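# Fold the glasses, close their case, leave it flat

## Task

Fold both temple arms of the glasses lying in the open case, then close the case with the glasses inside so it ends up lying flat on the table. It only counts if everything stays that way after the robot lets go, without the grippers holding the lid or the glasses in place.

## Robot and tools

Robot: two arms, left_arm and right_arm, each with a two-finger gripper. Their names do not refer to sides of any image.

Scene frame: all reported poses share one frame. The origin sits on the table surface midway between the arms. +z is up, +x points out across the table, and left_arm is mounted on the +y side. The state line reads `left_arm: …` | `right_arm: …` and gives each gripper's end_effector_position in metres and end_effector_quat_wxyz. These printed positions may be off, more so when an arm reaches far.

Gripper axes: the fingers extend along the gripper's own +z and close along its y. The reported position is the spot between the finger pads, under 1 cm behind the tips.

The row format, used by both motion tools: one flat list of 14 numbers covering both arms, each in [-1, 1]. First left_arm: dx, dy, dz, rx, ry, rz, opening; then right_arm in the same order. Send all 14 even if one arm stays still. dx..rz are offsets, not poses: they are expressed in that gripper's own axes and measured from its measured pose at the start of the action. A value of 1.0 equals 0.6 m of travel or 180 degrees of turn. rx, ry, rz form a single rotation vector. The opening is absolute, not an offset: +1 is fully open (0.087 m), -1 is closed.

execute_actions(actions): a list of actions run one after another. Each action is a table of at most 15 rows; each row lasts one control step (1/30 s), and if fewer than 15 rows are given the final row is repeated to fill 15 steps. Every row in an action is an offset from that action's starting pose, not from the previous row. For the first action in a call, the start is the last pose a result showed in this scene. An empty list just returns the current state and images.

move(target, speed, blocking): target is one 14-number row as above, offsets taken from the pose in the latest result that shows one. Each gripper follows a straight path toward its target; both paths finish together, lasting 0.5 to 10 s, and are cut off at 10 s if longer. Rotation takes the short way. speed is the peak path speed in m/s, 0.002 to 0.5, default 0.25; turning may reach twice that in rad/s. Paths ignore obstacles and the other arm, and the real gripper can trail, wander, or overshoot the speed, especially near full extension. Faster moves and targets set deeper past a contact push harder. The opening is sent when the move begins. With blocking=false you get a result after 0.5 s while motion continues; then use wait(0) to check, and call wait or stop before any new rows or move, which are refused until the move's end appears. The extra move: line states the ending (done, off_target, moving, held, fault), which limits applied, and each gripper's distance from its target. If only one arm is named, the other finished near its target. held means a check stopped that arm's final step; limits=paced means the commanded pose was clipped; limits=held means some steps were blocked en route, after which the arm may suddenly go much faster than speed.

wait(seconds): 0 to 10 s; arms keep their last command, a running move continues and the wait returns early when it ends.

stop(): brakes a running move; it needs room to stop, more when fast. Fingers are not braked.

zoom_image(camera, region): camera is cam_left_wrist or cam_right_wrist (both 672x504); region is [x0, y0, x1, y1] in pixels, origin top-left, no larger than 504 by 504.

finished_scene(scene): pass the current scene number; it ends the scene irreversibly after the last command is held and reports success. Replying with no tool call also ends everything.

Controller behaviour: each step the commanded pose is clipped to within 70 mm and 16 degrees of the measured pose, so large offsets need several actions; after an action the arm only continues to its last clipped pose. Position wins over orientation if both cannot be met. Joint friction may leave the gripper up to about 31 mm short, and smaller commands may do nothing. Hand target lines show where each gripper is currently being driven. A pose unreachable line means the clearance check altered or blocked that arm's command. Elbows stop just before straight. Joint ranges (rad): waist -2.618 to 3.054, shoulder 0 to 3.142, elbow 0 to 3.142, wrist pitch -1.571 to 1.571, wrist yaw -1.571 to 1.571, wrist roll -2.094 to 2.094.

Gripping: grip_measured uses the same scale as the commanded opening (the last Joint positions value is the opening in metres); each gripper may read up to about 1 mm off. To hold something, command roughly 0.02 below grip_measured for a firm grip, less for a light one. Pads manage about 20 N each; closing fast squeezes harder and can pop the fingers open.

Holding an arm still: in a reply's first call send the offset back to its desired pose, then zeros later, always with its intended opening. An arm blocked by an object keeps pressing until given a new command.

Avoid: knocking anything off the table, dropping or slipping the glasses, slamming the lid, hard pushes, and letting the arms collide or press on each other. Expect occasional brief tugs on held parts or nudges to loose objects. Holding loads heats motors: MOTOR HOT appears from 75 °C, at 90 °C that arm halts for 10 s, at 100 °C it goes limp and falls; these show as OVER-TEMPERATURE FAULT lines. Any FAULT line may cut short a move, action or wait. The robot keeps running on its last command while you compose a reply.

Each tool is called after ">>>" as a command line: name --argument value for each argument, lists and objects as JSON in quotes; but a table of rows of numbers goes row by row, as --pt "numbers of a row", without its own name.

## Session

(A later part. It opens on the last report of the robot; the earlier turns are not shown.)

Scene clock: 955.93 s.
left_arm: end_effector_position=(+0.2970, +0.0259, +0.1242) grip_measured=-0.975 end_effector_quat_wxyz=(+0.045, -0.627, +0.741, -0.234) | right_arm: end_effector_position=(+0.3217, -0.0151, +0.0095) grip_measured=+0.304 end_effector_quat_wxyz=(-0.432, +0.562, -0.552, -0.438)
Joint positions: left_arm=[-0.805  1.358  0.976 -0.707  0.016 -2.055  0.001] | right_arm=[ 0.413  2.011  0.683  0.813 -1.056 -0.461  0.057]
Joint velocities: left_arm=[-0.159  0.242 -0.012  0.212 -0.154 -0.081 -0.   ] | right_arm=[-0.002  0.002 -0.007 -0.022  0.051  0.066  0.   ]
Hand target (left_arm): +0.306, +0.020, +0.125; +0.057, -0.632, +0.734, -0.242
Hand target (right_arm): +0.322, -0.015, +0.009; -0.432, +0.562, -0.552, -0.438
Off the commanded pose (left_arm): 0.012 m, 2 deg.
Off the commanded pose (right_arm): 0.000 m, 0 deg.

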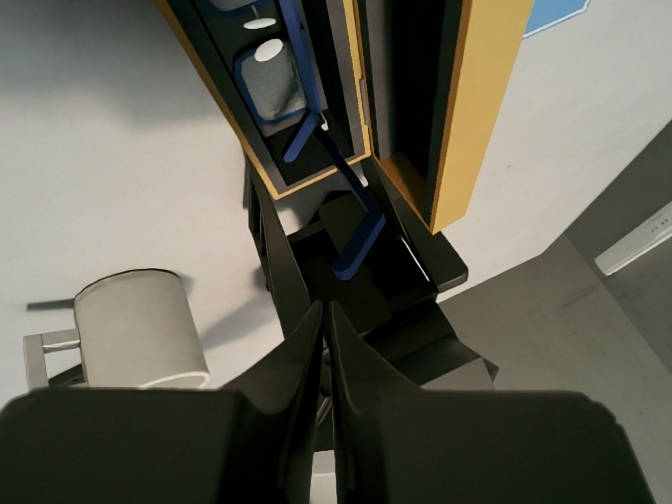

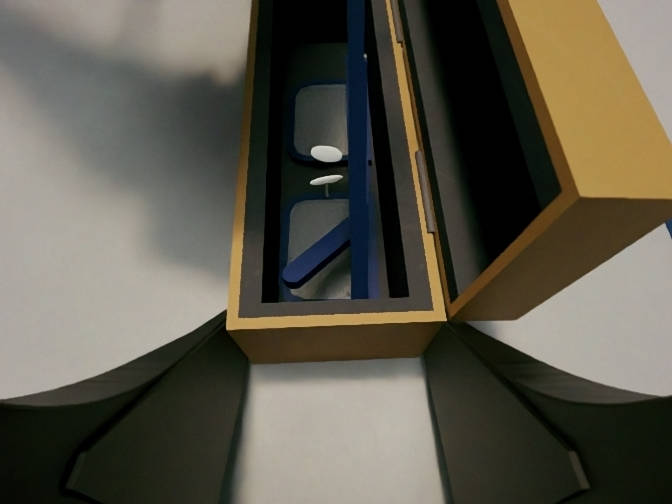

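>>> execute_actions --actions '[]'

Scene clock: 957.83 s.
left_arm: end_effector_position=(+0.3032, +0.0235, +0.1241) grip_measured=-0.975 end_effector_quat_wxyz=(+0.054, -0.631, +0.735, -0.241) | right_arm: end_effector_position=(+0.3217, -0.0151, +0.0095) grip_measured=+0.304 end_effector_quat_wxyz=(-0.432, +0.562, -0.552, -0.438)
Joint positions: left_arm=[-0.811  1.368  0.976 -0.68  -0.005 -2.07   0.001] | right_arm=[ 0.413  2.011  0.683  0.813 -1.056 -0.461  0.057]
Joint velocities: left_arm=[ 0.007  0.007  0.002 -0.051 -0.051 -0.037  0.001] | right_arm=[ 0.007  0.007  0.007 -0.037  0.051  0.081  0.001]
Hand target (left_arm): +0.307, +0.020, +0.125; +0.057, -0.632, +0.734, -0.242
Hand target (right_arm): +0.322, -0.015, +0.009; -0.432, +0.562, -0.552, -0.438
Off the commanded pose (left_arm): 0.006 m, 0 deg.
Off the commanded pose (right_arm): 0.000 m, 0 deg.

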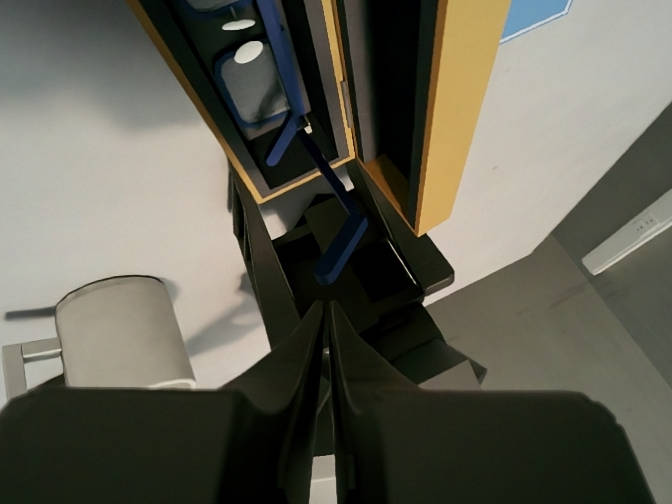

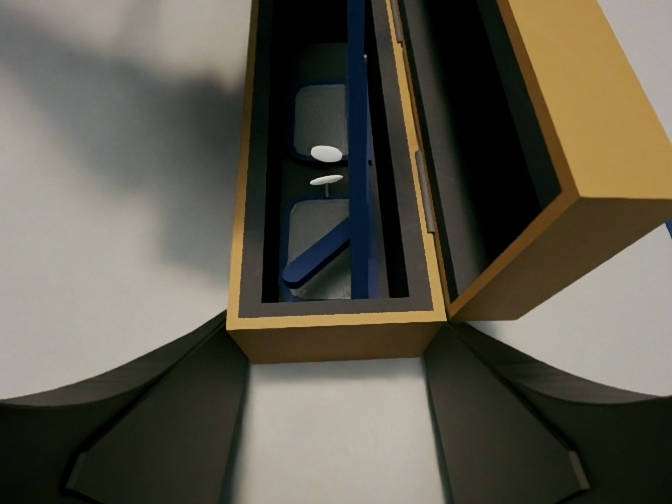

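>>> zoom_image --camera "cam_left_wrist" --region '[240, 100, 440, 320]'

Region (240, 100, 440, 320) of cam_left_wrist's 672x504 image, scaled by 2.291, with more detail than that image has; it fills the left 458 columns of this view, and the rest is white.

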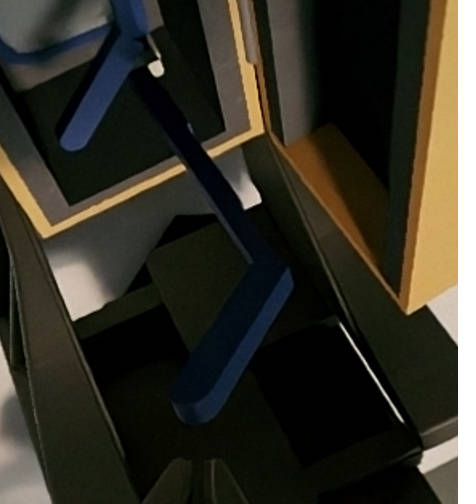

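>>> execute_actions --actions '[[[-0.0039,0.0073,0.0069,-0.0021,-0.0011,0,-0.975,0,0,0,0,0,0,0.283],[-0.0031,0.0058,0.0068,-0.0010,-0.0005,0,-0.975,0,0,0,0,0,0,0.283],[-0.0021,0.0041,0.0069,0.0005,0.0003,0,-0.975,0,0,0,0,0,0,0.283],[-0.0013,0.0026,0.0075,0.0022,0.0012,0,-0.975,0,0,0,0,0,0,0.283],[-0.0007,0.0014,0.0087,0.0038,0.0020,0,-0.975,0,0,0,0,0,0,0.283],[-0.0004,0.0007,0.0104,0.0053,0.0029,0,-0.975,0,0,0,0,0,0,0.283],[-0.0003,0.0006,0.0124,0.0066,0.0036,0,-0.975,0,0,0,0,0,0,0.283],[-0.0005,0.0010,0.0146,0.0076,0.0041,0,-0.975,0,0,0,0,0,0,0.283],[-0.0010,0.0019,0.0169,0.0083,0.0045,0,-0.975,0,0,0,0,0,0,0.283],[-0.0017,0.0032,0.0192,0.0087,0.0047,0,-0.975,0,0,0,0,0,0,0.283],[-0.0026,0.0049,0.0213,0.0086,0.0046,0,-0.975,0,0,0,0,0,0,0.283],[-0.0036,0.0069,0.0231,0.0082,0.0044,0,-0.975,0,0,0,0,0,0,0.283],[-0.0048,0.0090,0.0246,0.0073,0.0040,0,-0.975,0,0,0,0,0,0,0.283],[-0.0057,0.0107,0.0255,0.0066,0.0035,0,-0.975,0,0,0,0,0,0,0.283],[-0.0060,0.0112,0.0258,0.0064,0.0034,0,-0.975,0,0,0,0,0,0,0.283]]]'

Scene clock: 1078.33 s.
left_arm: end_effector_position=(+0.3051, +0.0220, +0.1131) grip_measured=-0.975 end_effector_quat_wxyz=(+0.056, -0.629, +0.733, -0.252) | right_arm: end_effector_position=(+0.3217, -0.0151, +0.0095) grip_measured=+0.304 end_effector_quat_wxyz=(-0.432, +0.562, -0.552, -0.438)
Joint positions: left_arm=[-0.811  1.368  0.918 -0.598 -0.005 -2.07   0.001] | right_arm=[ 0.413  2.011  0.683  0.813 -1.056 -0.461  0.057]
Joint velocities: left_arm=[-0.007 -0.017 -0.071  0.11  -0.037 -0.051  0.   ] | right_arm=[-0.002  0.007 -0.002  0.007  0.037 -0.022 -0.002]
Hand target (left_arm): +0.304, +0.023, +0.107; +0.056, -0.629, +0.733, -0.251
Hand target (right_arm): +0.322, -0.015, +0.009; -0.432, +0.562, -0.552, -0.438
Off the commanded pose (left_arm): 0.006 m, 0 deg.
Off the commanded pose (right_arm): 0.000 m, 0 deg.

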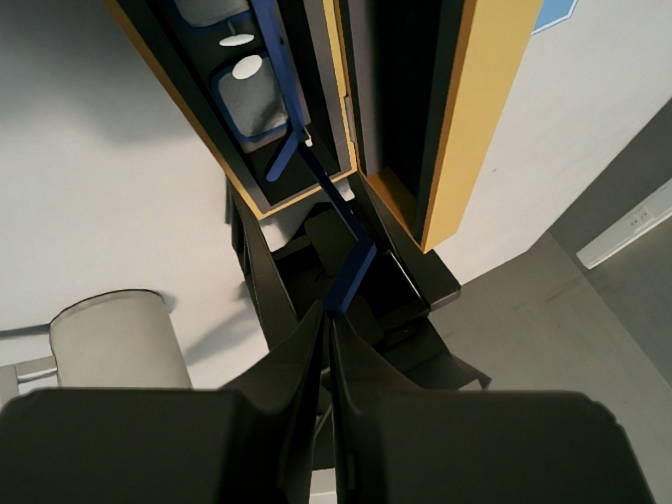

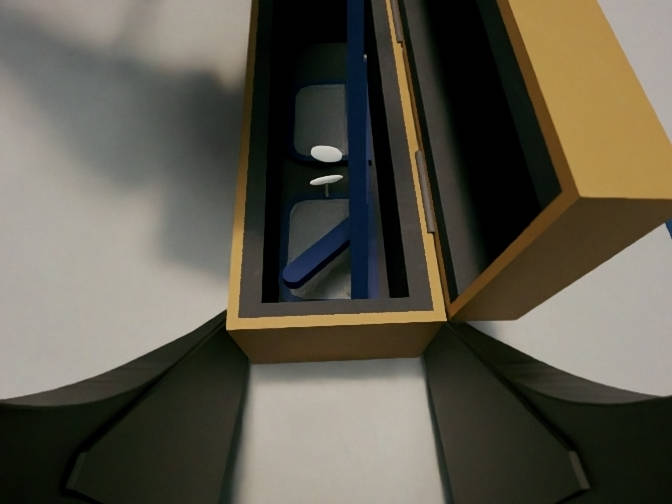

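>>> execute_actions --actions '[]'

>>> zoom_image --camera "cam_left_wrist" --region '[260, 200, 420, 380]'

Scene clock: 1080.93 s.
left_arm: end_effector_position=(+0.3073, +0.0203, +0.1143) grip_measured=-0.975 end_effector_quat_wxyz=(+0.057, -0.628, +0.732, -0.259) | right_arm: end_effector_position=(+0.3217, -0.0151, +0.0095) grip_measured=+0.304 end_effector_quat_wxyz=(-0.432, +0.562, -0.552, -0.438)
Joint positions: left_arm=[-0.811  1.368  0.915 -0.58  -0.005 -2.07   0.001] | right_arm=[ 0.413  2.011  0.683  0.813 -1.056 -0.461  0.057]
Joint velocities: left_arm=[ 0.007  0.002  0.007 -0.037  0.037 -0.007 -0.   ] | right_arm=[-0.002 -0.007  0.002  0.037 -0.022 -0.022 -0.001]
Hand target (left_arm): +0.304, +0.023, +0.107; +0.056, -0.630, +0.733, -0.251
Hand target (right_arm): +0.322, -0.015, +0.009; -0.432, +0.562, -0.552, -0.438
Off the commanded pose (left_arm): 0.009 m, 1 deg.
Off the commanded pose (right_arm): 0.000 m, 0 deg.

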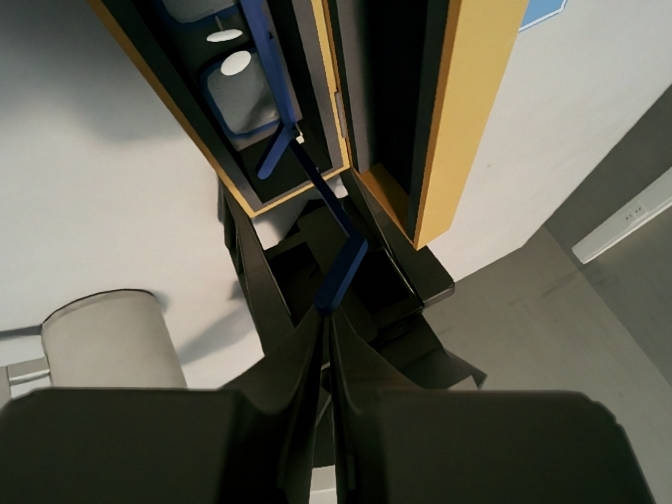

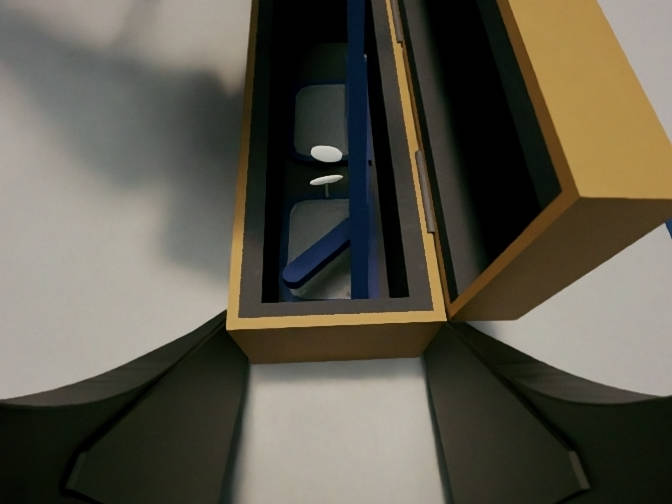

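Region (260, 200, 420, 380) of cam_left_wrist's 672x504 image, scaled by 2.800, with more detail than that image has.

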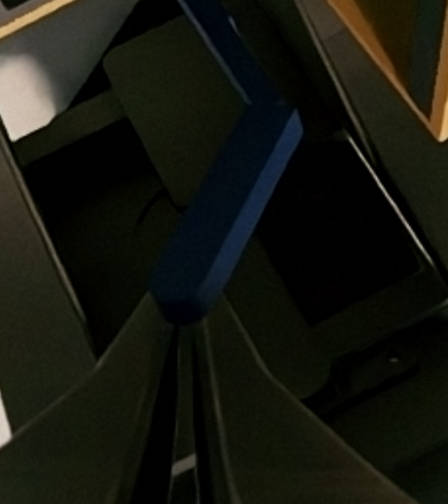

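>>> execute_actions --actions '[[[-0.0140,0.0106,0.0082,-0.0056,-0.0053,-0.0034,-0.975,0,0,0,0,0,0,0.283],[-0.0174,0.0119,0.0097,-0.0065,-0.0065,-0.0046,-0.975,0,0,0,0,0,0,0.283],[-0.0230,0.0141,0.0120,-0.0079,-0.0085,-0.0064,-0.975,0,0,0,0,0,0,0.283],[-0.0306,0.0171,0.0151,-0.0098,-0.0111,-0.0090,-0.975,0,0,0,0,0,0,0.283],[-0.0398,0.0208,0.0188,-0.0121,-0.0143,-0.0122,-0.975,0,0,0,0,0,0,0.283],[-0.0501,0.0250,0.0227,-0.0147,-0.0178,-0.0158,-0.975,0,0,0,0,0,0,0.283],[-0.0612,0.0298,0.0268,-0.0175,-0.0216,-0.0198,-0.975,0,0,0,0,0,0,0.283],[-0.0725,0.0347,0.0308,-0.0204,-0.0255,-0.0240,-0.975,0,0,0,0,0,0,0.283],[-0.0836,0.0398,0.0345,-0.0232,-0.0293,-0.0282,-0.975,0,0,0,0,0,0,0.283],[-0.0939,0.0446,0.0378,-0.0258,-0.0327,-0.0321,-0.975,0,0,0,0,0,0,0.283],[-0.1032,0.0489,0.0406,-0.0281,-0.0358,-0.0357,-0.975,0,0,0,0,0,0,0.283],[-0.1108,0.0526,0.0428,-0.0301,-0.0384,-0.0388,-0.975,0,0,0,0,0,0,0.283],[-0.1164,0.0554,0.0444,-0.0315,-0.0402,-0.0410,-0.975,0,0,0,0,0,0,0.283],[-0.1199,0.0571,0.0453,-0.0324,-0.0414,-0.0425,-0.975,0,0,0,0,0,0,0.283],[-0.1211,0.0577,0.0456,-0.0327,-0.0418,-0.0430,-0.975,0,0,0,0,0,0,0.283]]]'

Scene clock: 1151.53 s.
left_arm: end_effector_position=(+0.3084, +0.0744, +0.0682) grip_measured=-0.975 end_effector_quat_wxyz=(+0.059, -0.685, +0.698, -0.199) | right_arm: end_effector_position=(+0.3217, -0.0151, +0.0095) grip_measured=+0.304 end_effector_quat_wxyz=(-0.432, +0.562, -0.552, -0.438)
Joint positions: left_arm=[-0.677  1.368  0.789 -0.573 -0.005 -2.07   0.001] | right_arm=[ 0.413  2.011  0.683  0.813 -1.056 -0.461  0.057]
Joint velocities: left_arm=[ 0.178  0.017 -0.193  0.007 -0.022 -0.051  0.001] | right_arm=[-0.012  0.007 -0.007  0.066 -0.022  0.051  0.   ]
Hand target (left_arm): +0.303, +0.083, +0.058; -0.055, +0.693, -0.695, +0.182
Hand target (right_arm): +0.322, -0.015, +0.009; -0.432, +0.562, -0.552, -0.438
Off the commanded pose (left_arm): 0.015 m, 2 deg.
Off the commanded pose (right_arm): 0.000 m, 0 deg.

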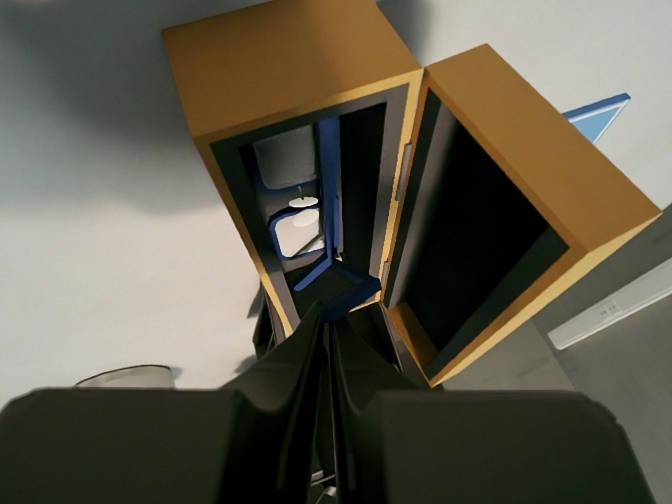

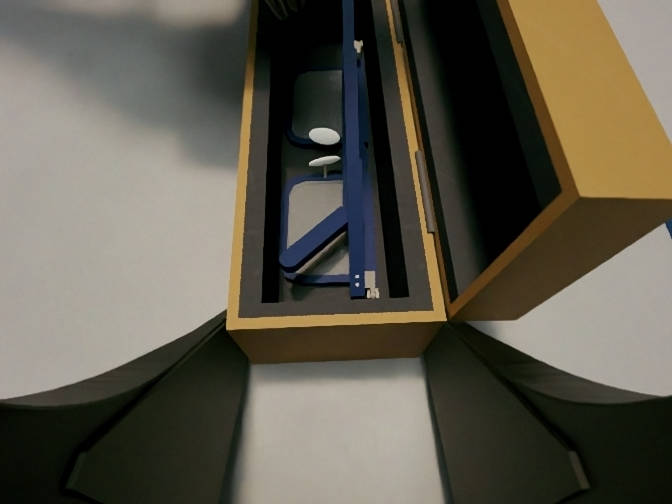

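>>> execute_actions --actions '[]'

>>> zoom_image --camera "cam_left_wrist" --region '[240, 180, 440, 380]'

>>> zoom_image --camera "cam_right_wrist" --region '[220, 0, 460, 330]'

Scene clock: 1155.43 s.
left_arm: end_effector_position=(+0.3085, +0.0772, +0.0663) grip_measured=-0.975 end_effector_quat_wxyz=(+0.059, -0.688, +0.696, -0.197) | right_arm: end_effector_position=(+0.3217, -0.0151, +0.0095) grip_measured=+0.304 end_effector_quat_wxyz=(-0.432, +0.562, -0.552, -0.438)
Joint positions: left_arm=[-0.669  1.368  0.784 -0.573 -0.005 -2.07   0.001] | right_arm=[ 0.413  2.011  0.683  0.813 -1.056 -0.461  0.057]
Joint velocities: left_arm=[ 0.002 -0.017 -0.002 -0.007 -0.051  0.007  0.001] | right_arm=[ 0.007  0.017  0.002 -0.037 -0.007 -0.037  0.001]
Hand target (left_arm): +0.303, +0.083, +0.058; -0.055, +0.693, -0.695, +0.182
Hand target (right_arm): +0.322, -0.015, +0.009; -0.432, +0.562, -0.552, -0.438
Off the commanded pose (left_arm): 0.012 m, 2 deg.
Off the commanded pose (right_arm): 0.000 m, 0 deg.

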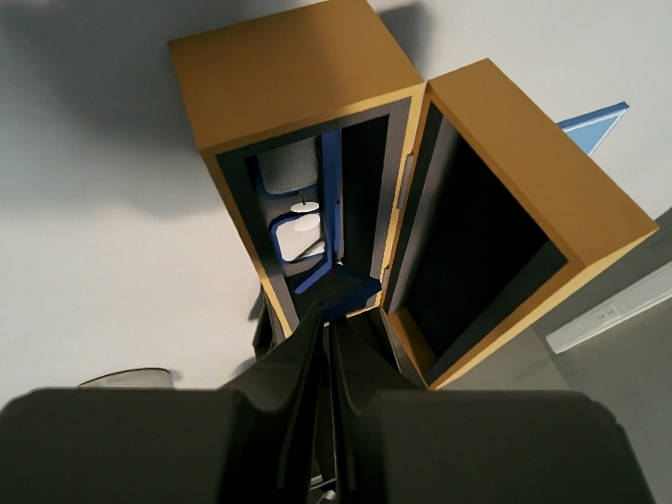

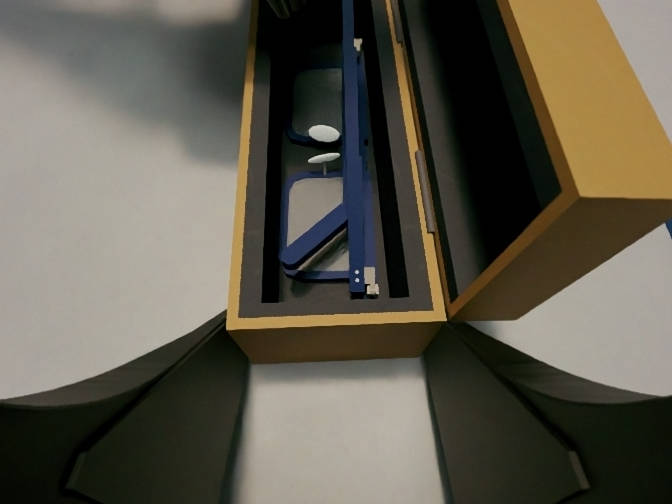

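Region (240, 180, 440, 380) of cam_left_wrist's 672x504 image, scaled by 2.520, with more detail than that image has.

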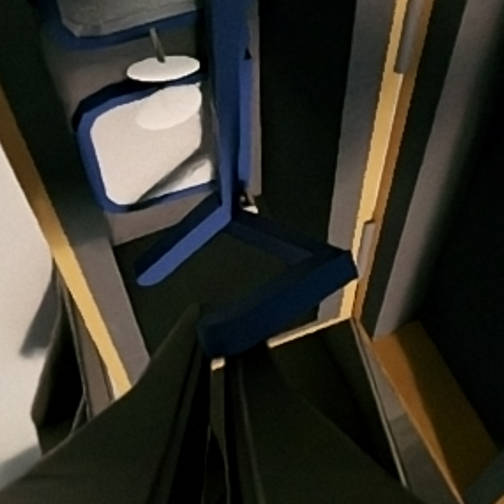

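Region (220, 0, 460, 330) of cam_right_wrist's 672x504 image, scaled by 1.527, with more detail than that image has; it fills the left 367 columns of this view, and the rest is white.

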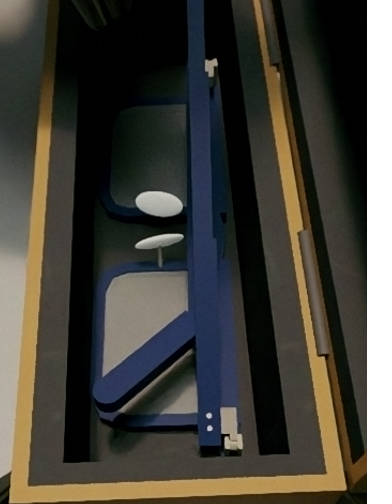

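>>> zoom_image --camera "cam_right_wrist" --region '[240, 0, 420, 100]'

Region (240, 0, 420, 100) of cam_right_wrist's 672x504 image, scaled by 2.800, with more detail than that image has.

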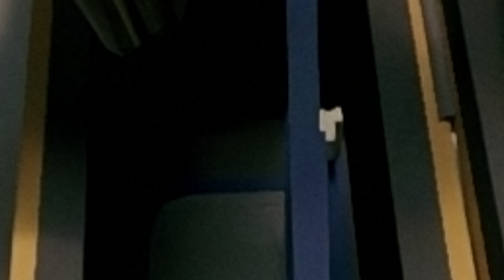

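>>> execute_actions --actions '[[[0.0001,-0.0002,0.0061,-0.0012,-0.0007,0,-0.975,0,0,0,0,0,0,0.283],[0.0016,-0.0030,0.0058,0.0009,0.0005,0,-0.975,0,0,0,0,0,0,0.283],[0.0039,-0.0073,0.0054,0.0042,0.0022,0,-0.975,0,0,0,0,0,0,0.283],[0.0068,-0.0128,0.0048,0.0084,0.0045,0,-0.975,0,0,0,0,0,0,0.283],[0.0101,-0.0188,0.0039,0.0130,0.0070,0,-0.975,0,0,0,0,0,0,0.283],[0.0133,-0.0248,0.0030,0.0176,0.0094,0,-0.975,0,0,0,0,0,0,0.283],[0.0160,-0.0299,0.0027,0.0214,0.0115,0,-0.975,0,0,0,0,0,0,0.283],[0.0178,-0.0333,0.0036,0.0237,0.0127,0,-0.975,0,0,0,0,0,0,0.283],[0.0186,-0.0346,0.0057,0.0242,0.0130,0,-0.975,0,0,0,0,0,0,0.283],[0.0181,-0.0338,0.0089,0.0230,0.0123,0,-0.975,0,0,0,0,0,0,0.283],[0.0171,-0.0319,0.0124,0.0208,0.0112,0,-0.975,0,0,0,0,0,0,0.283],[0.0162,-0.0301,0.0156,0.0189,0.0101,0,-0.975,0,0,0,0,0,0,0.283],[0.0154,-0.0286,0.0183,0.0173,0.0093,0,-0.975,0,0,0,0,0,0,0.283],[0.0149,-0.0277,0.0200,0.0162,0.0087,0,-0.975,0,0,0,0,0,0,0.283],[0.0147,-0.0273,0.0206,0.0159,0.0085,0,-0.975,0,0,0,0,0,0,0.283]]]'

Scene clock: 1275.93 s.
left_arm: end_effector_position=(+0.3258, +0.0675, +0.0691) grip_measured=-0.975 end_effector_quat_wxyz=(+0.068, -0.683, +0.690, -0.228) | right_arm: end_effector_position=(+0.3217, -0.0151, +0.0095) grip_measured=+0.304 end_effector_quat_wxyz=(-0.432, +0.562, -0.552, -0.438)
Joint positions: left_arm=[-0.669  1.399  0.784 -0.475 -0.005 -2.07   0.001] | right_arm=[ 0.413  2.011  0.683  0.813 -1.056 -0.461  0.057]
Joint velocities: left_arm=[ 0.002  0.168 -0.007  0.081  0.037  0.007  0.001] | right_arm=[-0.012 -0.012 -0.012  0.081 -0.037 -0.125  0.   ]
Hand target (left_arm): +0.327, +0.066, +0.063; -0.066, +0.684, -0.691, +0.223
Hand target (right_arm): +0.322, -0.015, +0.009; -0.432, +0.562, -0.552, -0.438
Off the commanded pose (left_arm): 0.007 m, 1 deg.
Off the commanded pose (right_arm): 0.000 m, 0 deg.

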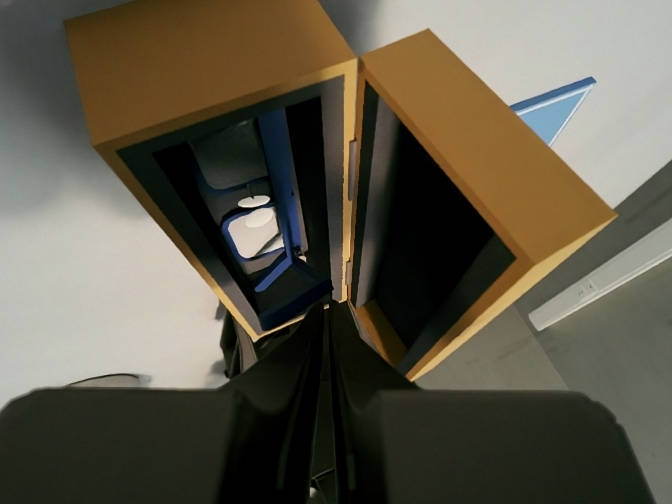

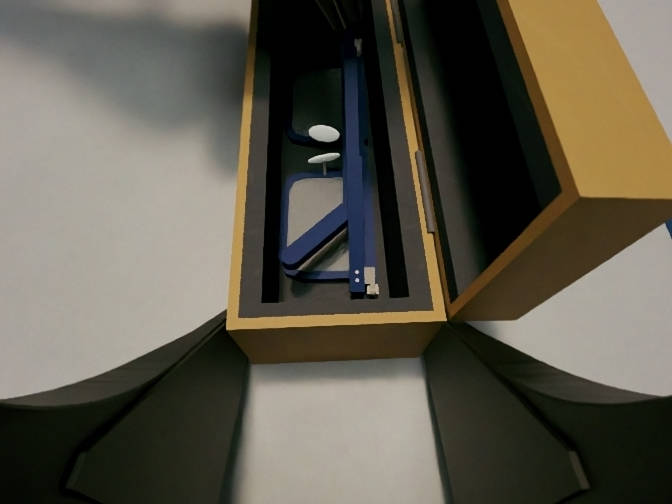

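>>> execute_actions --actions '[]'

>>> zoom_image --camera "cam_right_wrist" --region '[270, 0, 420, 100]'

>>> zoom_image --camera "cam_left_wrist" --region '[220, 200, 400, 380]'

Scene clock: 1278.83 s.
left_arm: end_effector_position=(+0.3273, +0.0667, +0.0676) grip_measured=-0.975 end_effector_quat_wxyz=(+0.068, -0.683, +0.690, -0.229) | right_arm: end_effector_position=(+0.3217, -0.0151, +0.0095) grip_measured=+0.304 end_effector_quat_wxyz=(-0.432, +0.562, -0.552, -0.438)
Joint positions: left_arm=[-0.669  1.407  0.784 -0.465 -0.005 -2.07   0.001] | right_arm=[ 0.413  2.011  0.683  0.813 -1.056 -0.461  0.057]
Joint velocities: left_arm=[ 0.007 -0.007  0.002 -0.007 -0.007  0.051 -0.001] | right_arm=[-0.002 -0.012  0.007  0.037 -0.007  0.007  0.   ]
Hand target (left_arm): +0.327, +0.066, +0.063; -0.066, +0.684, -0.691, +0.223
Hand target (right_arm): +0.322, -0.015, +0.009; -0.432, +0.562, -0.552, -0.438
Off the commanded pose (left_arm): 0.005 m, 1 deg.
Off the commanded pose (right_arm): 0.000 m, 0 deg.

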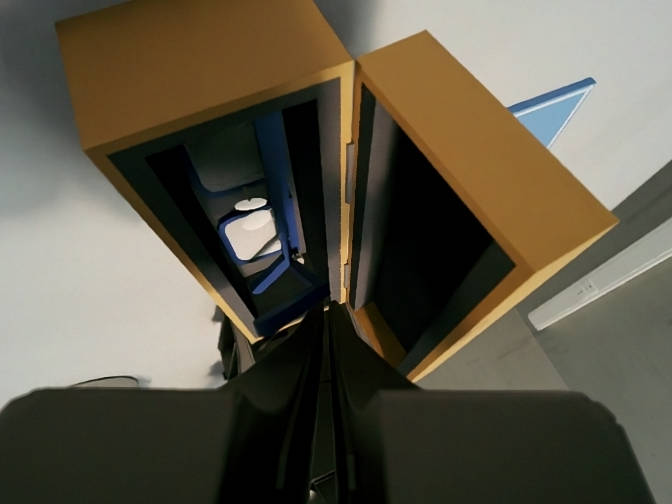

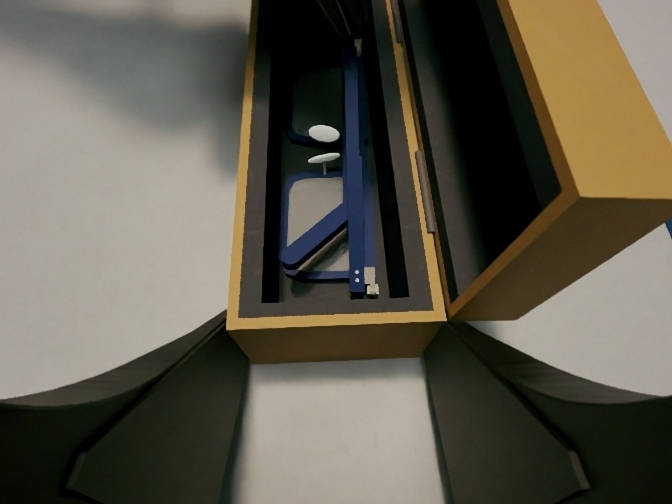

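Region (270, 0, 420, 100) of cam_right_wrist's 672x504 image, scaled by 3.360, with more detail than that image has.

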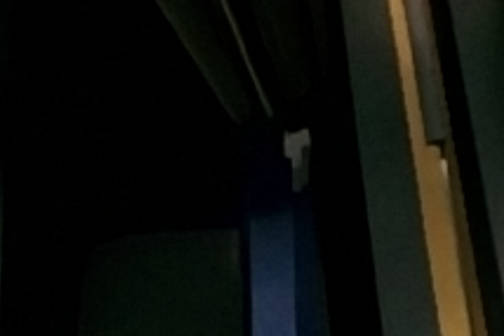

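Region (220, 200, 400, 380) of cam_left_wrist's 672x504 image, scaled by 2.800, with more detail than that image has.

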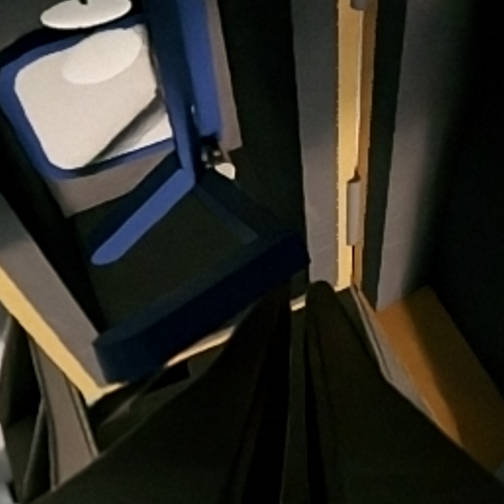

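>>> execute_actions --actions '[[[-0.0063,0.0004,0.0095,-0.0033,-0.0033,-0.0026,-0.975,0,0,0,0,0,0,0.283],[-0.0071,0.0010,0.0111,-0.0041,-0.0038,-0.0028,-0.975,0,0,0,0,0,0,0.283],[-0.0083,0.0019,0.0139,-0.0053,-0.0047,-0.0032,-0.975,0,0,0,0,0,0,0.283],[-0.0101,0.0032,0.0176,-0.0071,-0.0059,-0.0036,-0.975,0,0,0,0,0,0,0.283],[-0.0123,0.0049,0.0220,-0.0092,-0.0074,-0.0042,-0.975,0,0,0,0,0,0,0.283],[-0.0148,0.0069,0.0269,-0.0117,-0.0091,-0.0048,-0.975,0,0,0,0,0,0,0.283],[-0.0176,0.0093,0.0322,-0.0146,-0.0109,-0.0055,-0.975,0,0,0,0,0,0,0.283],[-0.0205,0.0119,0.0375,-0.0175,-0.0128,-0.0062,-0.975,0,0,0,0,0,0,0.283],[-0.0235,0.0146,0.0427,-0.0205,-0.0148,-0.0069,-0.975,0,0,0,0,0,0,0.283],[-0.0263,0.0173,0.0474,-0.0233,-0.0166,-0.0076,-0.975,0,0,0,0,0,0,0.283],[-0.0289,0.0198,0.0517,-0.0259,-0.0182,-0.0082,-0.975,0,0,0,0,0,0,0.283],[-0.0311,0.0220,0.0551,-0.0281,-0.0196,-0.0087,-0.975,0,0,0,0,0,0,0.283],[-0.0328,0.0236,0.0577,-0.0297,-0.0207,-0.0090,-0.975,0,0,0,0,0,0,0.283],[-0.0338,0.0247,0.0592,-0.0308,-0.0213,-0.0093,-0.975,0,0,0,0,0,0,0.283],[-0.0341,0.0250,0.0598,-0.0311,-0.0215,-0.0093,-0.975,0,0,0,0,0,0,0.283]]]'

Scene clock: 1352.87 s.
left_arm: end_effector_position=(+0.3282, +0.0743, +0.0329) grip_measured=-0.975 end_effector_quat_wxyz=(+0.057, -0.698, +0.691, -0.182) | right_arm: end_effector_position=(+0.3217, -0.0151, +0.0095) grip_measured=+0.304 end_effector_quat_wxyz=(-0.432, +0.562, -0.552, -0.438)
Joint positions: left_arm=[-0.648  1.521  0.784 -0.449 -0.005 -2.07   0.001] | right_arm=[ 0.413  2.011  0.683  0.813 -1.056 -0.461  0.057]
Joint velocities: left_arm=[ 0.007  0.159  0.012  0.037 -0.022  0.007  0.   ] | right_arm=[-0.017  0.007  0.012 -0.022 -0.022 -0.022  0.001]
Hand target (left_arm): +0.329, +0.078, +0.026; -0.055, +0.702, -0.688, +0.172
Hand target (right_arm): +0.322, -0.015, +0.009; -0.432, +0.562, -0.552, -0.438
Off the commanded pose (left_arm): 0.009 m, 1 deg.
Off the commanded pose (right_arm): 0.000 m, 0 deg.

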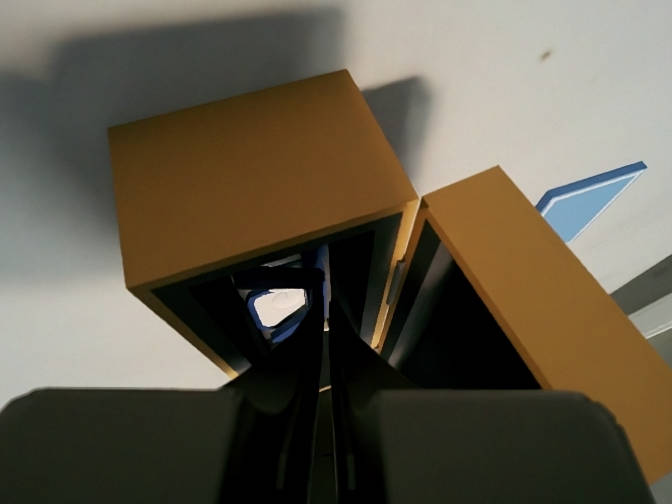

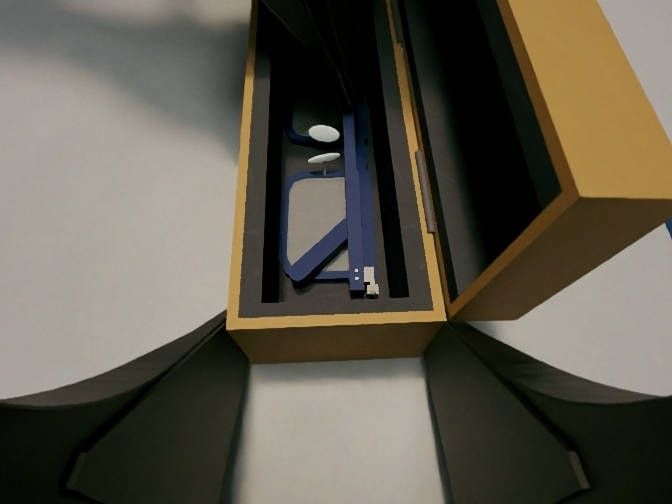

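>>> execute_actions --actions '[]'

>>> zoom_image --camera "cam_right_wrist" --region '[240, 60, 440, 320]'

>>> zoom_image --camera "cam_left_wrist" --region '[180, 200, 430, 380]'

Scene clock: 1356.20 s.
left_arm: end_effector_position=(+0.3282, +0.0746, +0.0311) grip_measured=-0.975 end_effector_quat_wxyz=(+0.056, -0.698, +0.691, -0.180) | right_arm: end_effector_position=(+0.3217, -0.0151, +0.0095) grip_measured=+0.304 end_effector_quat_wxyz=(-0.432, +0.562, -0.552, -0.438)
Joint positions: left_arm=[-0.647  1.528  0.784 -0.447 -0.005 -2.07   0.001] | right_arm=[ 0.413  2.011  0.683  0.813 -1.056 -0.461  0.057]
Joint velocities: left_arm=[-0.017 -0.007 -0.037  0.007  0.037  0.007  0.   ] | right_arm=[-0.022 -0.002  0.012  0.125 -0.051  0.081 -0.002]
Hand target (left_arm): +0.329, +0.078, +0.026; -0.055, +0.702, -0.688, +0.172
Hand target (right_arm): +0.322, -0.015, +0.009; -0.432, +0.562, -0.552, -0.438
Off the commanded pose (left_arm): 0.007 m, 1 deg.
Off the commanded pose (right_arm): 0.000 m, 0 deg.

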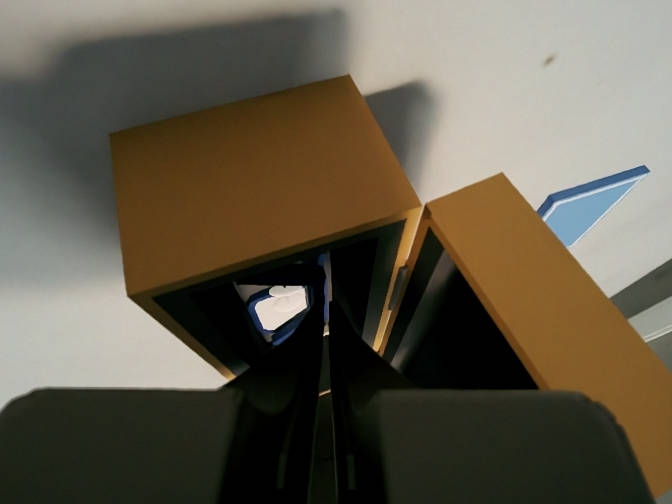

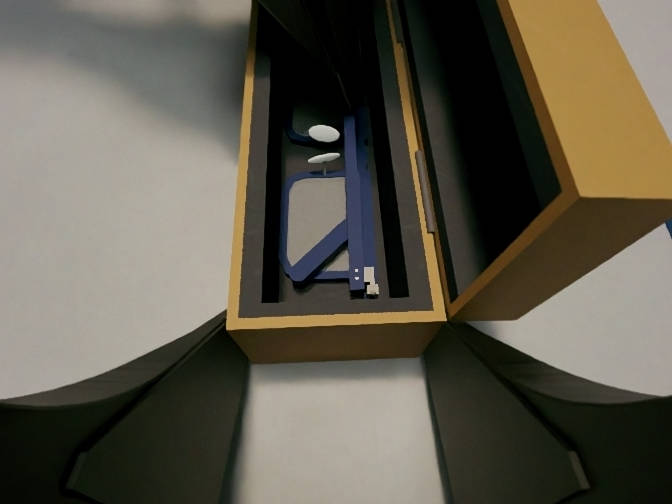

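Region (240, 60, 440, 320) of cam_right_wrist's 672x504 image, scaled by 1.938, with more detail than that image has; it fills the left 388 columns of this view, and the rest is white.

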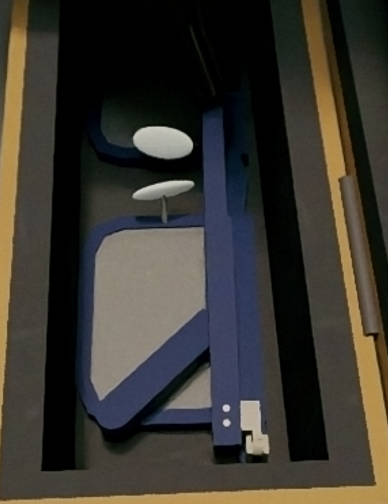

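Region (180, 200, 430, 380) of cam_left_wrist's 672x504 image, scaled by 2.016, with more detail than that image has; it fills the top 363 rows of this view, and the rest is white.

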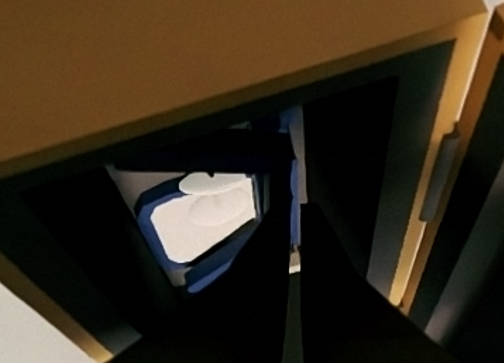

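>>> execute_actions --actions '[[[-0.0037,0.0070,0.0106,-0.0067,-0.0036,0,-0.975,0,0,0,0,0,0,0.283],[-0.0045,0.0085,0.0128,-0.0081,-0.0044,0,-0.975,0,0,0,0,0,0,0.283],[-0.0052,0.0097,0.0145,-0.0093,-0.0050,0,-0.975,0,0,0,0,0,0,0.283],[-0.0053,0.0100,0.0149,-0.0095,-0.0051,0,-0.975,0,0,0,0,0,0,0.283],[-0.0053,0.0100,0.0149,-0.0095,-0.0051,0,-0.975,0,0,0,0,0,0,0.283],[-0.0053,0.0100,0.0149,-0.0095,-0.0051,0,-0.975,0,0,0,0,0,0,0.283],[0.0005,-0.0009,-0.0013,0.0008,0.0005,0,-0.975,0,0,0,0,0,0,0.283],[0.0018,-0.0033,-0.0052,0.0033,0.0018,0,-0.975,0,0,0,0,0,0,0.283],[0.0038,-0.0071,-0.0112,0.0070,0.0038,0,-0.975,0,0,0,0,0,0,0.283],[0.0062,-0.0115,-0.0187,0.0116,0.0062,0,-0.975,0,0,0,0,0,0,0.283],[0.0087,-0.0162,-0.0267,0.0165,0.0088,0,-0.975,0,0,0,0,0,0,0.283],[0.0109,-0.0205,-0.0343,0.0210,0.0113,0,-0.975,0,0,0,0,0,0,0.283],[0.0127,-0.0239,-0.0406,0.0248,0.0133,0,-0.975,0,0,0,0,0,0,0.283],[0.0139,-0.0261,-0.0447,0.0272,0.0146,0,-0.975,0,0,0,0,0,0,0.283],[0.0143,-0.0268,-0.0461,0.0281,0.0150,0,-0.975,0,0,0,0,0,0,0.283]]]'

Scene clock: 1454.60 s.
left_arm: end_effector_position=(+0.3333, +0.0719, +0.0559) grip_measured=-0.975 end_effector_quat_wxyz=(+0.067, -0.692, +0.685, -0.217) | right_arm: end_effector_position=(+0.3217, -0.0151, +0.0095) grip_measured=+0.304 end_effector_quat_wxyz=(-0.432, +0.562, -0.552, -0.438)
Joint positions: left_arm=[-0.647  1.451  0.784 -0.445 -0.005 -2.07   0.001] | right_arm=[ 0.413  2.011  0.683  0.813 -1.056 -0.46   0.057]
Joint velocities: left_arm=[-0.012 -0.374  0.017 -0.022 -0.066  0.022  0.002] | right_arm=[ 0.012 -0.002 -0.002 -0.037 -0.007 -0.066 -0.001]
Hand target (left_arm): +0.334, +0.072, +0.063; -0.070, +0.691, -0.683, +0.227
Hand target (right_arm): +0.322, -0.015, +0.009; -0.432, +0.562, -0.552, -0.438
Off the commanded pose (left_arm): 0.008 m, 1 deg.
Off the commanded pose (right_arm): 0.000 m, 0 deg.

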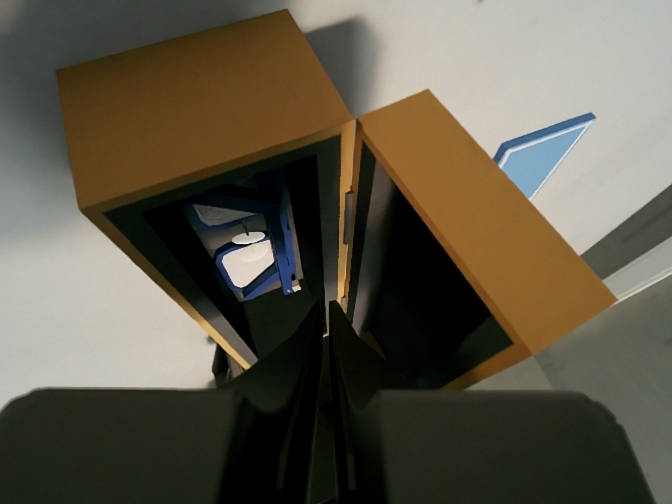

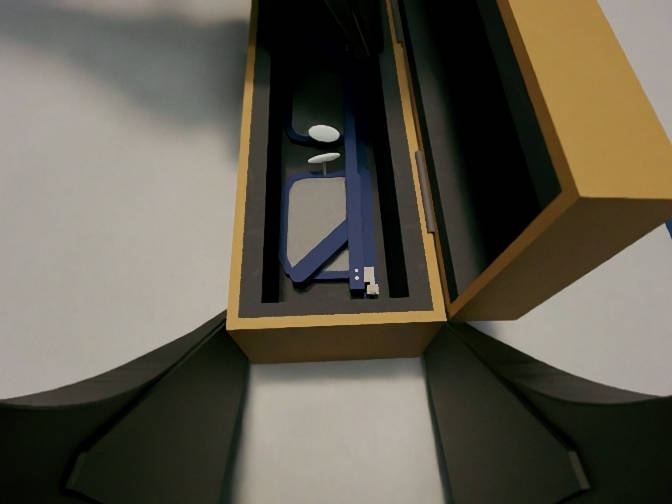

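>>> execute_actions --actions '[]'

Scene clock: 1471.40 s.
left_arm: end_effector_position=(+0.3346, +0.0712, +0.0619) grip_measured=-0.975 end_effector_quat_wxyz=(+0.070, -0.691, +0.683, -0.226) | right_arm: end_effector_position=(+0.3217, -0.0151, +0.0095) grip_measured=+0.304 end_effector_quat_wxyz=(-0.432, +0.562, -0.552, -0.438)
Joint positions: left_arm=[-0.647  1.434  0.784 -0.443 -0.005 -2.07   0.001] | right_arm=[ 0.413  2.011  0.683  0.813 -1.056 -0.46   0.057]
Joint velocities: left_arm=[ 0.002 -0.002 -0.017 -0.125 -0.037  0.007  0.   ] | right_arm=[-0.017 -0.017 -0.017 -0.081  0.007  0.007 -0.   ]
Hand target (left_arm): +0.334, +0.072, +0.063; -0.070, +0.691, -0.683, +0.227
Hand target (right_arm): +0.322, -0.015, +0.009; -0.432, +0.562, -0.552, -0.438
Off the commanded pose (left_arm): 0.002 m, 0 deg.
Off the commanded pose (right_arm): 0.000 m, 0 deg.

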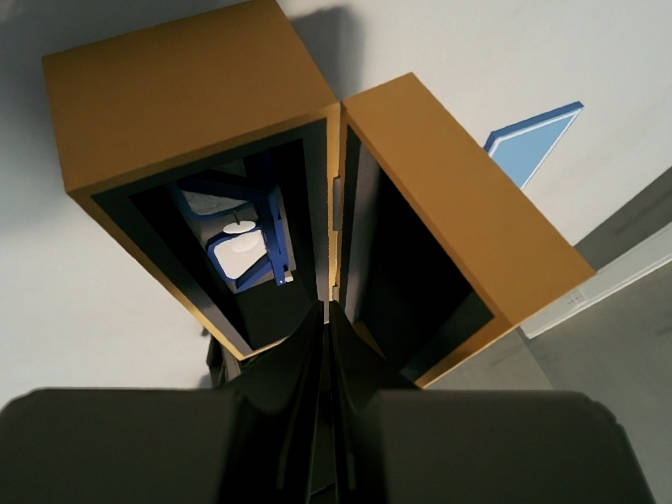

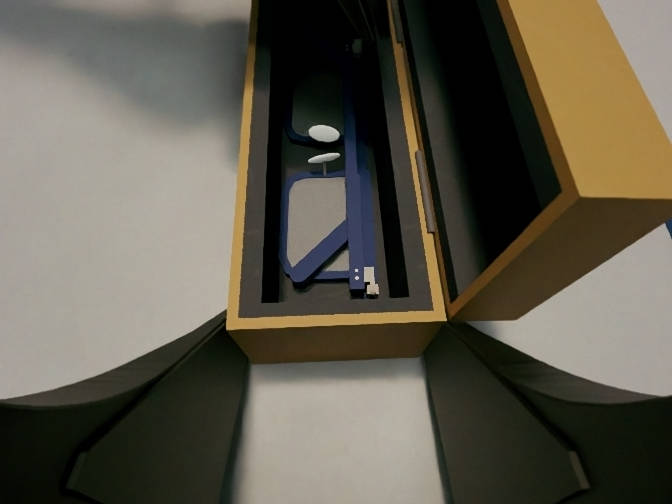

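>>> execute_actions --actions '[[[0.00196,-0.00366,-0.00570,0.00358,0.00193,0,-1,0,0,0,0,0,0,0.283],[0.00320,-0.00597,-0.00938,0.00587,0.00316,0,-1,0,0,0,0,0,0,0.283],[0.00510,-0.00952,-0.01517,0.00944,0.00508,0,-1,0,0,0,0,0,0,0.283],[0.00744,-0.01389,-0.02250,0.01392,0.00750,0,-1,0,0,0,0,0,0,0.283],[0.00997,-0.01862,-0.03076,0.01892,0.01018,0,-1,0,0,0,0,0,0,0.283],[0.01423,-0.02656,-0.03976,0.02648,0.01426,0,-1,0,0,0,0,0,0,0.283],[0.01820,-0.03396,-0.04815,0.03359,0.01808,-0.0001,-1,0,0,0,0,0,0,0.283],[0.02270,-0.04234,-0.05570,0.04127,0.02222,-0.0001,-1,0,0,0,0,0,0,0.283],[0.02726,-0.05084,-0.06159,0.04870,0.02622,-0.0001,-1,0,0,0,0,0,0,0.283],[0.03152,-0.05876,-0.06525,0.05521,0.02972,-0.0001,-1,0,0,0,0,0,0,0.283],[0.03540,-0.06598,-0.06768,0.06094,0.03281,-0.0001,-0.85,0,0,0,0,0,0,0.283],[0.03886,-0.07242,-0.07001,0.06608,0.03558,-0.0001,-0.5,0,0,0,0,0,0,0.283],[0.04161,-0.07753,-0.07196,0.07019,0.03779,-0.0001,-0.1,0,0,0,0,0,0,0.283],[0.04337,-0.08079,-0.07325,0.07281,0.03920,-0.0001,0.17,0,0,0,0,0,0,0.283],[0.04396,-0.08189,-0.07370,0.07370,0.03968,-0.0001,0.27,0,0,0,0,0,0,0.283]]]'

Scene clock: 1591.90 s.
left_arm: end_effector_position=(+0.3528, +0.0616, +0.1173) grip_measured=+0.196 end_effector_quat_wxyz=(+0.099, -0.669, +0.662, -0.323) | right_arm: end_effector_position=(+0.3217, -0.0151, +0.0095) grip_measured=+0.304 end_effector_quat_wxyz=(-0.432, +0.562, -0.552, -0.438)
Joint positions: left_arm=[-0.647  1.311  0.784 -0.353 -0.005 -2.07   0.052] | right_arm=[ 0.413  2.011  0.683  0.813 -1.056 -0.46   0.057]
Joint velocities: left_arm=[-0.017  0.007  0.012  0.227 -0.051 -0.007  0.129] | right_arm=[-0.002 -0.007 -0.007 -0.007  0.037 -0.007 -0.   ]
Hand target (left_arm): +0.360, +0.058, +0.127; -0.104, +0.664, -0.655, +0.346
Hand target (right_arm): +0.322, -0.015, +0.009; -0.432, +0.562, -0.552, -0.438
Off the commanded pose (left_arm): 0.013 m, 3 deg.
Off the commanded pose (right_arm): 0.000 m, 0 deg.

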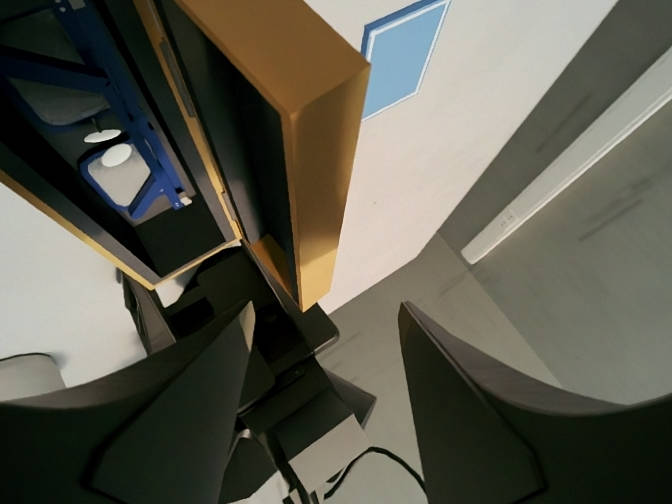

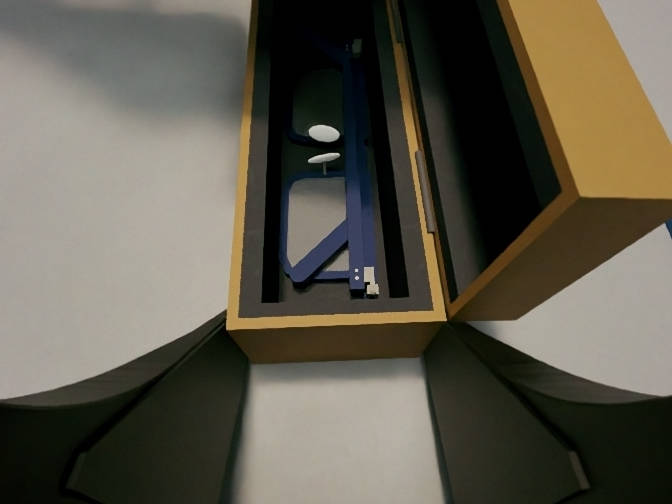

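>>> execute_actions --actions '[]'

Scene clock: 1593.33 s.
left_arm: end_effector_position=(+0.3595, +0.0580, +0.1249) grip_measured=+0.270 end_effector_quat_wxyz=(+0.105, -0.664, +0.656, -0.343) | right_arm: end_effector_position=(+0.3217, -0.0151, +0.0095) grip_measured=+0.304 end_effector_quat_wxyz=(-0.432, +0.562, -0.552, -0.438)
Joint positions: left_arm=[-0.647  1.311  0.784 -0.31  -0.005 -2.07   0.056] | right_arm=[ 0.413  2.011  0.683  0.813 -1.056 -0.46   0.057]
Joint velocities: left_arm=[ 0.002  0.002  0.002 -0.037 -0.037 -0.007  0.   ] | right_arm=[-0.007 -0.007 -0.007 -0.037  0.022 -0.066  0.   ]
Hand target (left_arm): +0.360, +0.058, +0.127; -0.104, +0.664, -0.655, +0.346
Hand target (right_arm): +0.322, -0.015, +0.009; -0.432, +0.562, -0.552, -0.438
Off the commanded pose (left_arm): 0.002 m, 0 deg.
Off the commanded pose (right_arm): 0.000 m, 0 deg.

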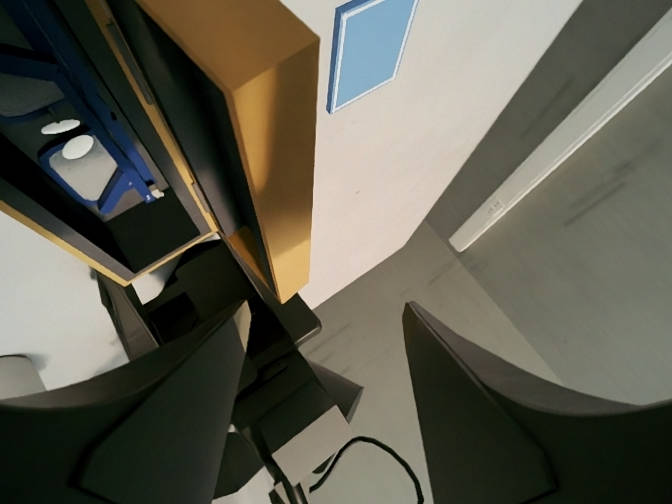

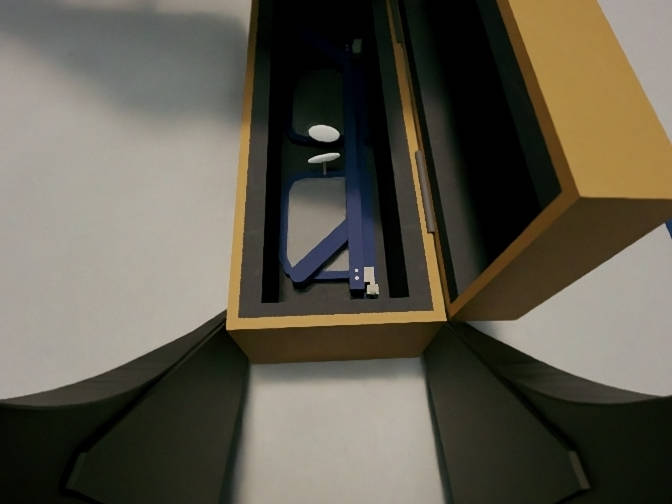

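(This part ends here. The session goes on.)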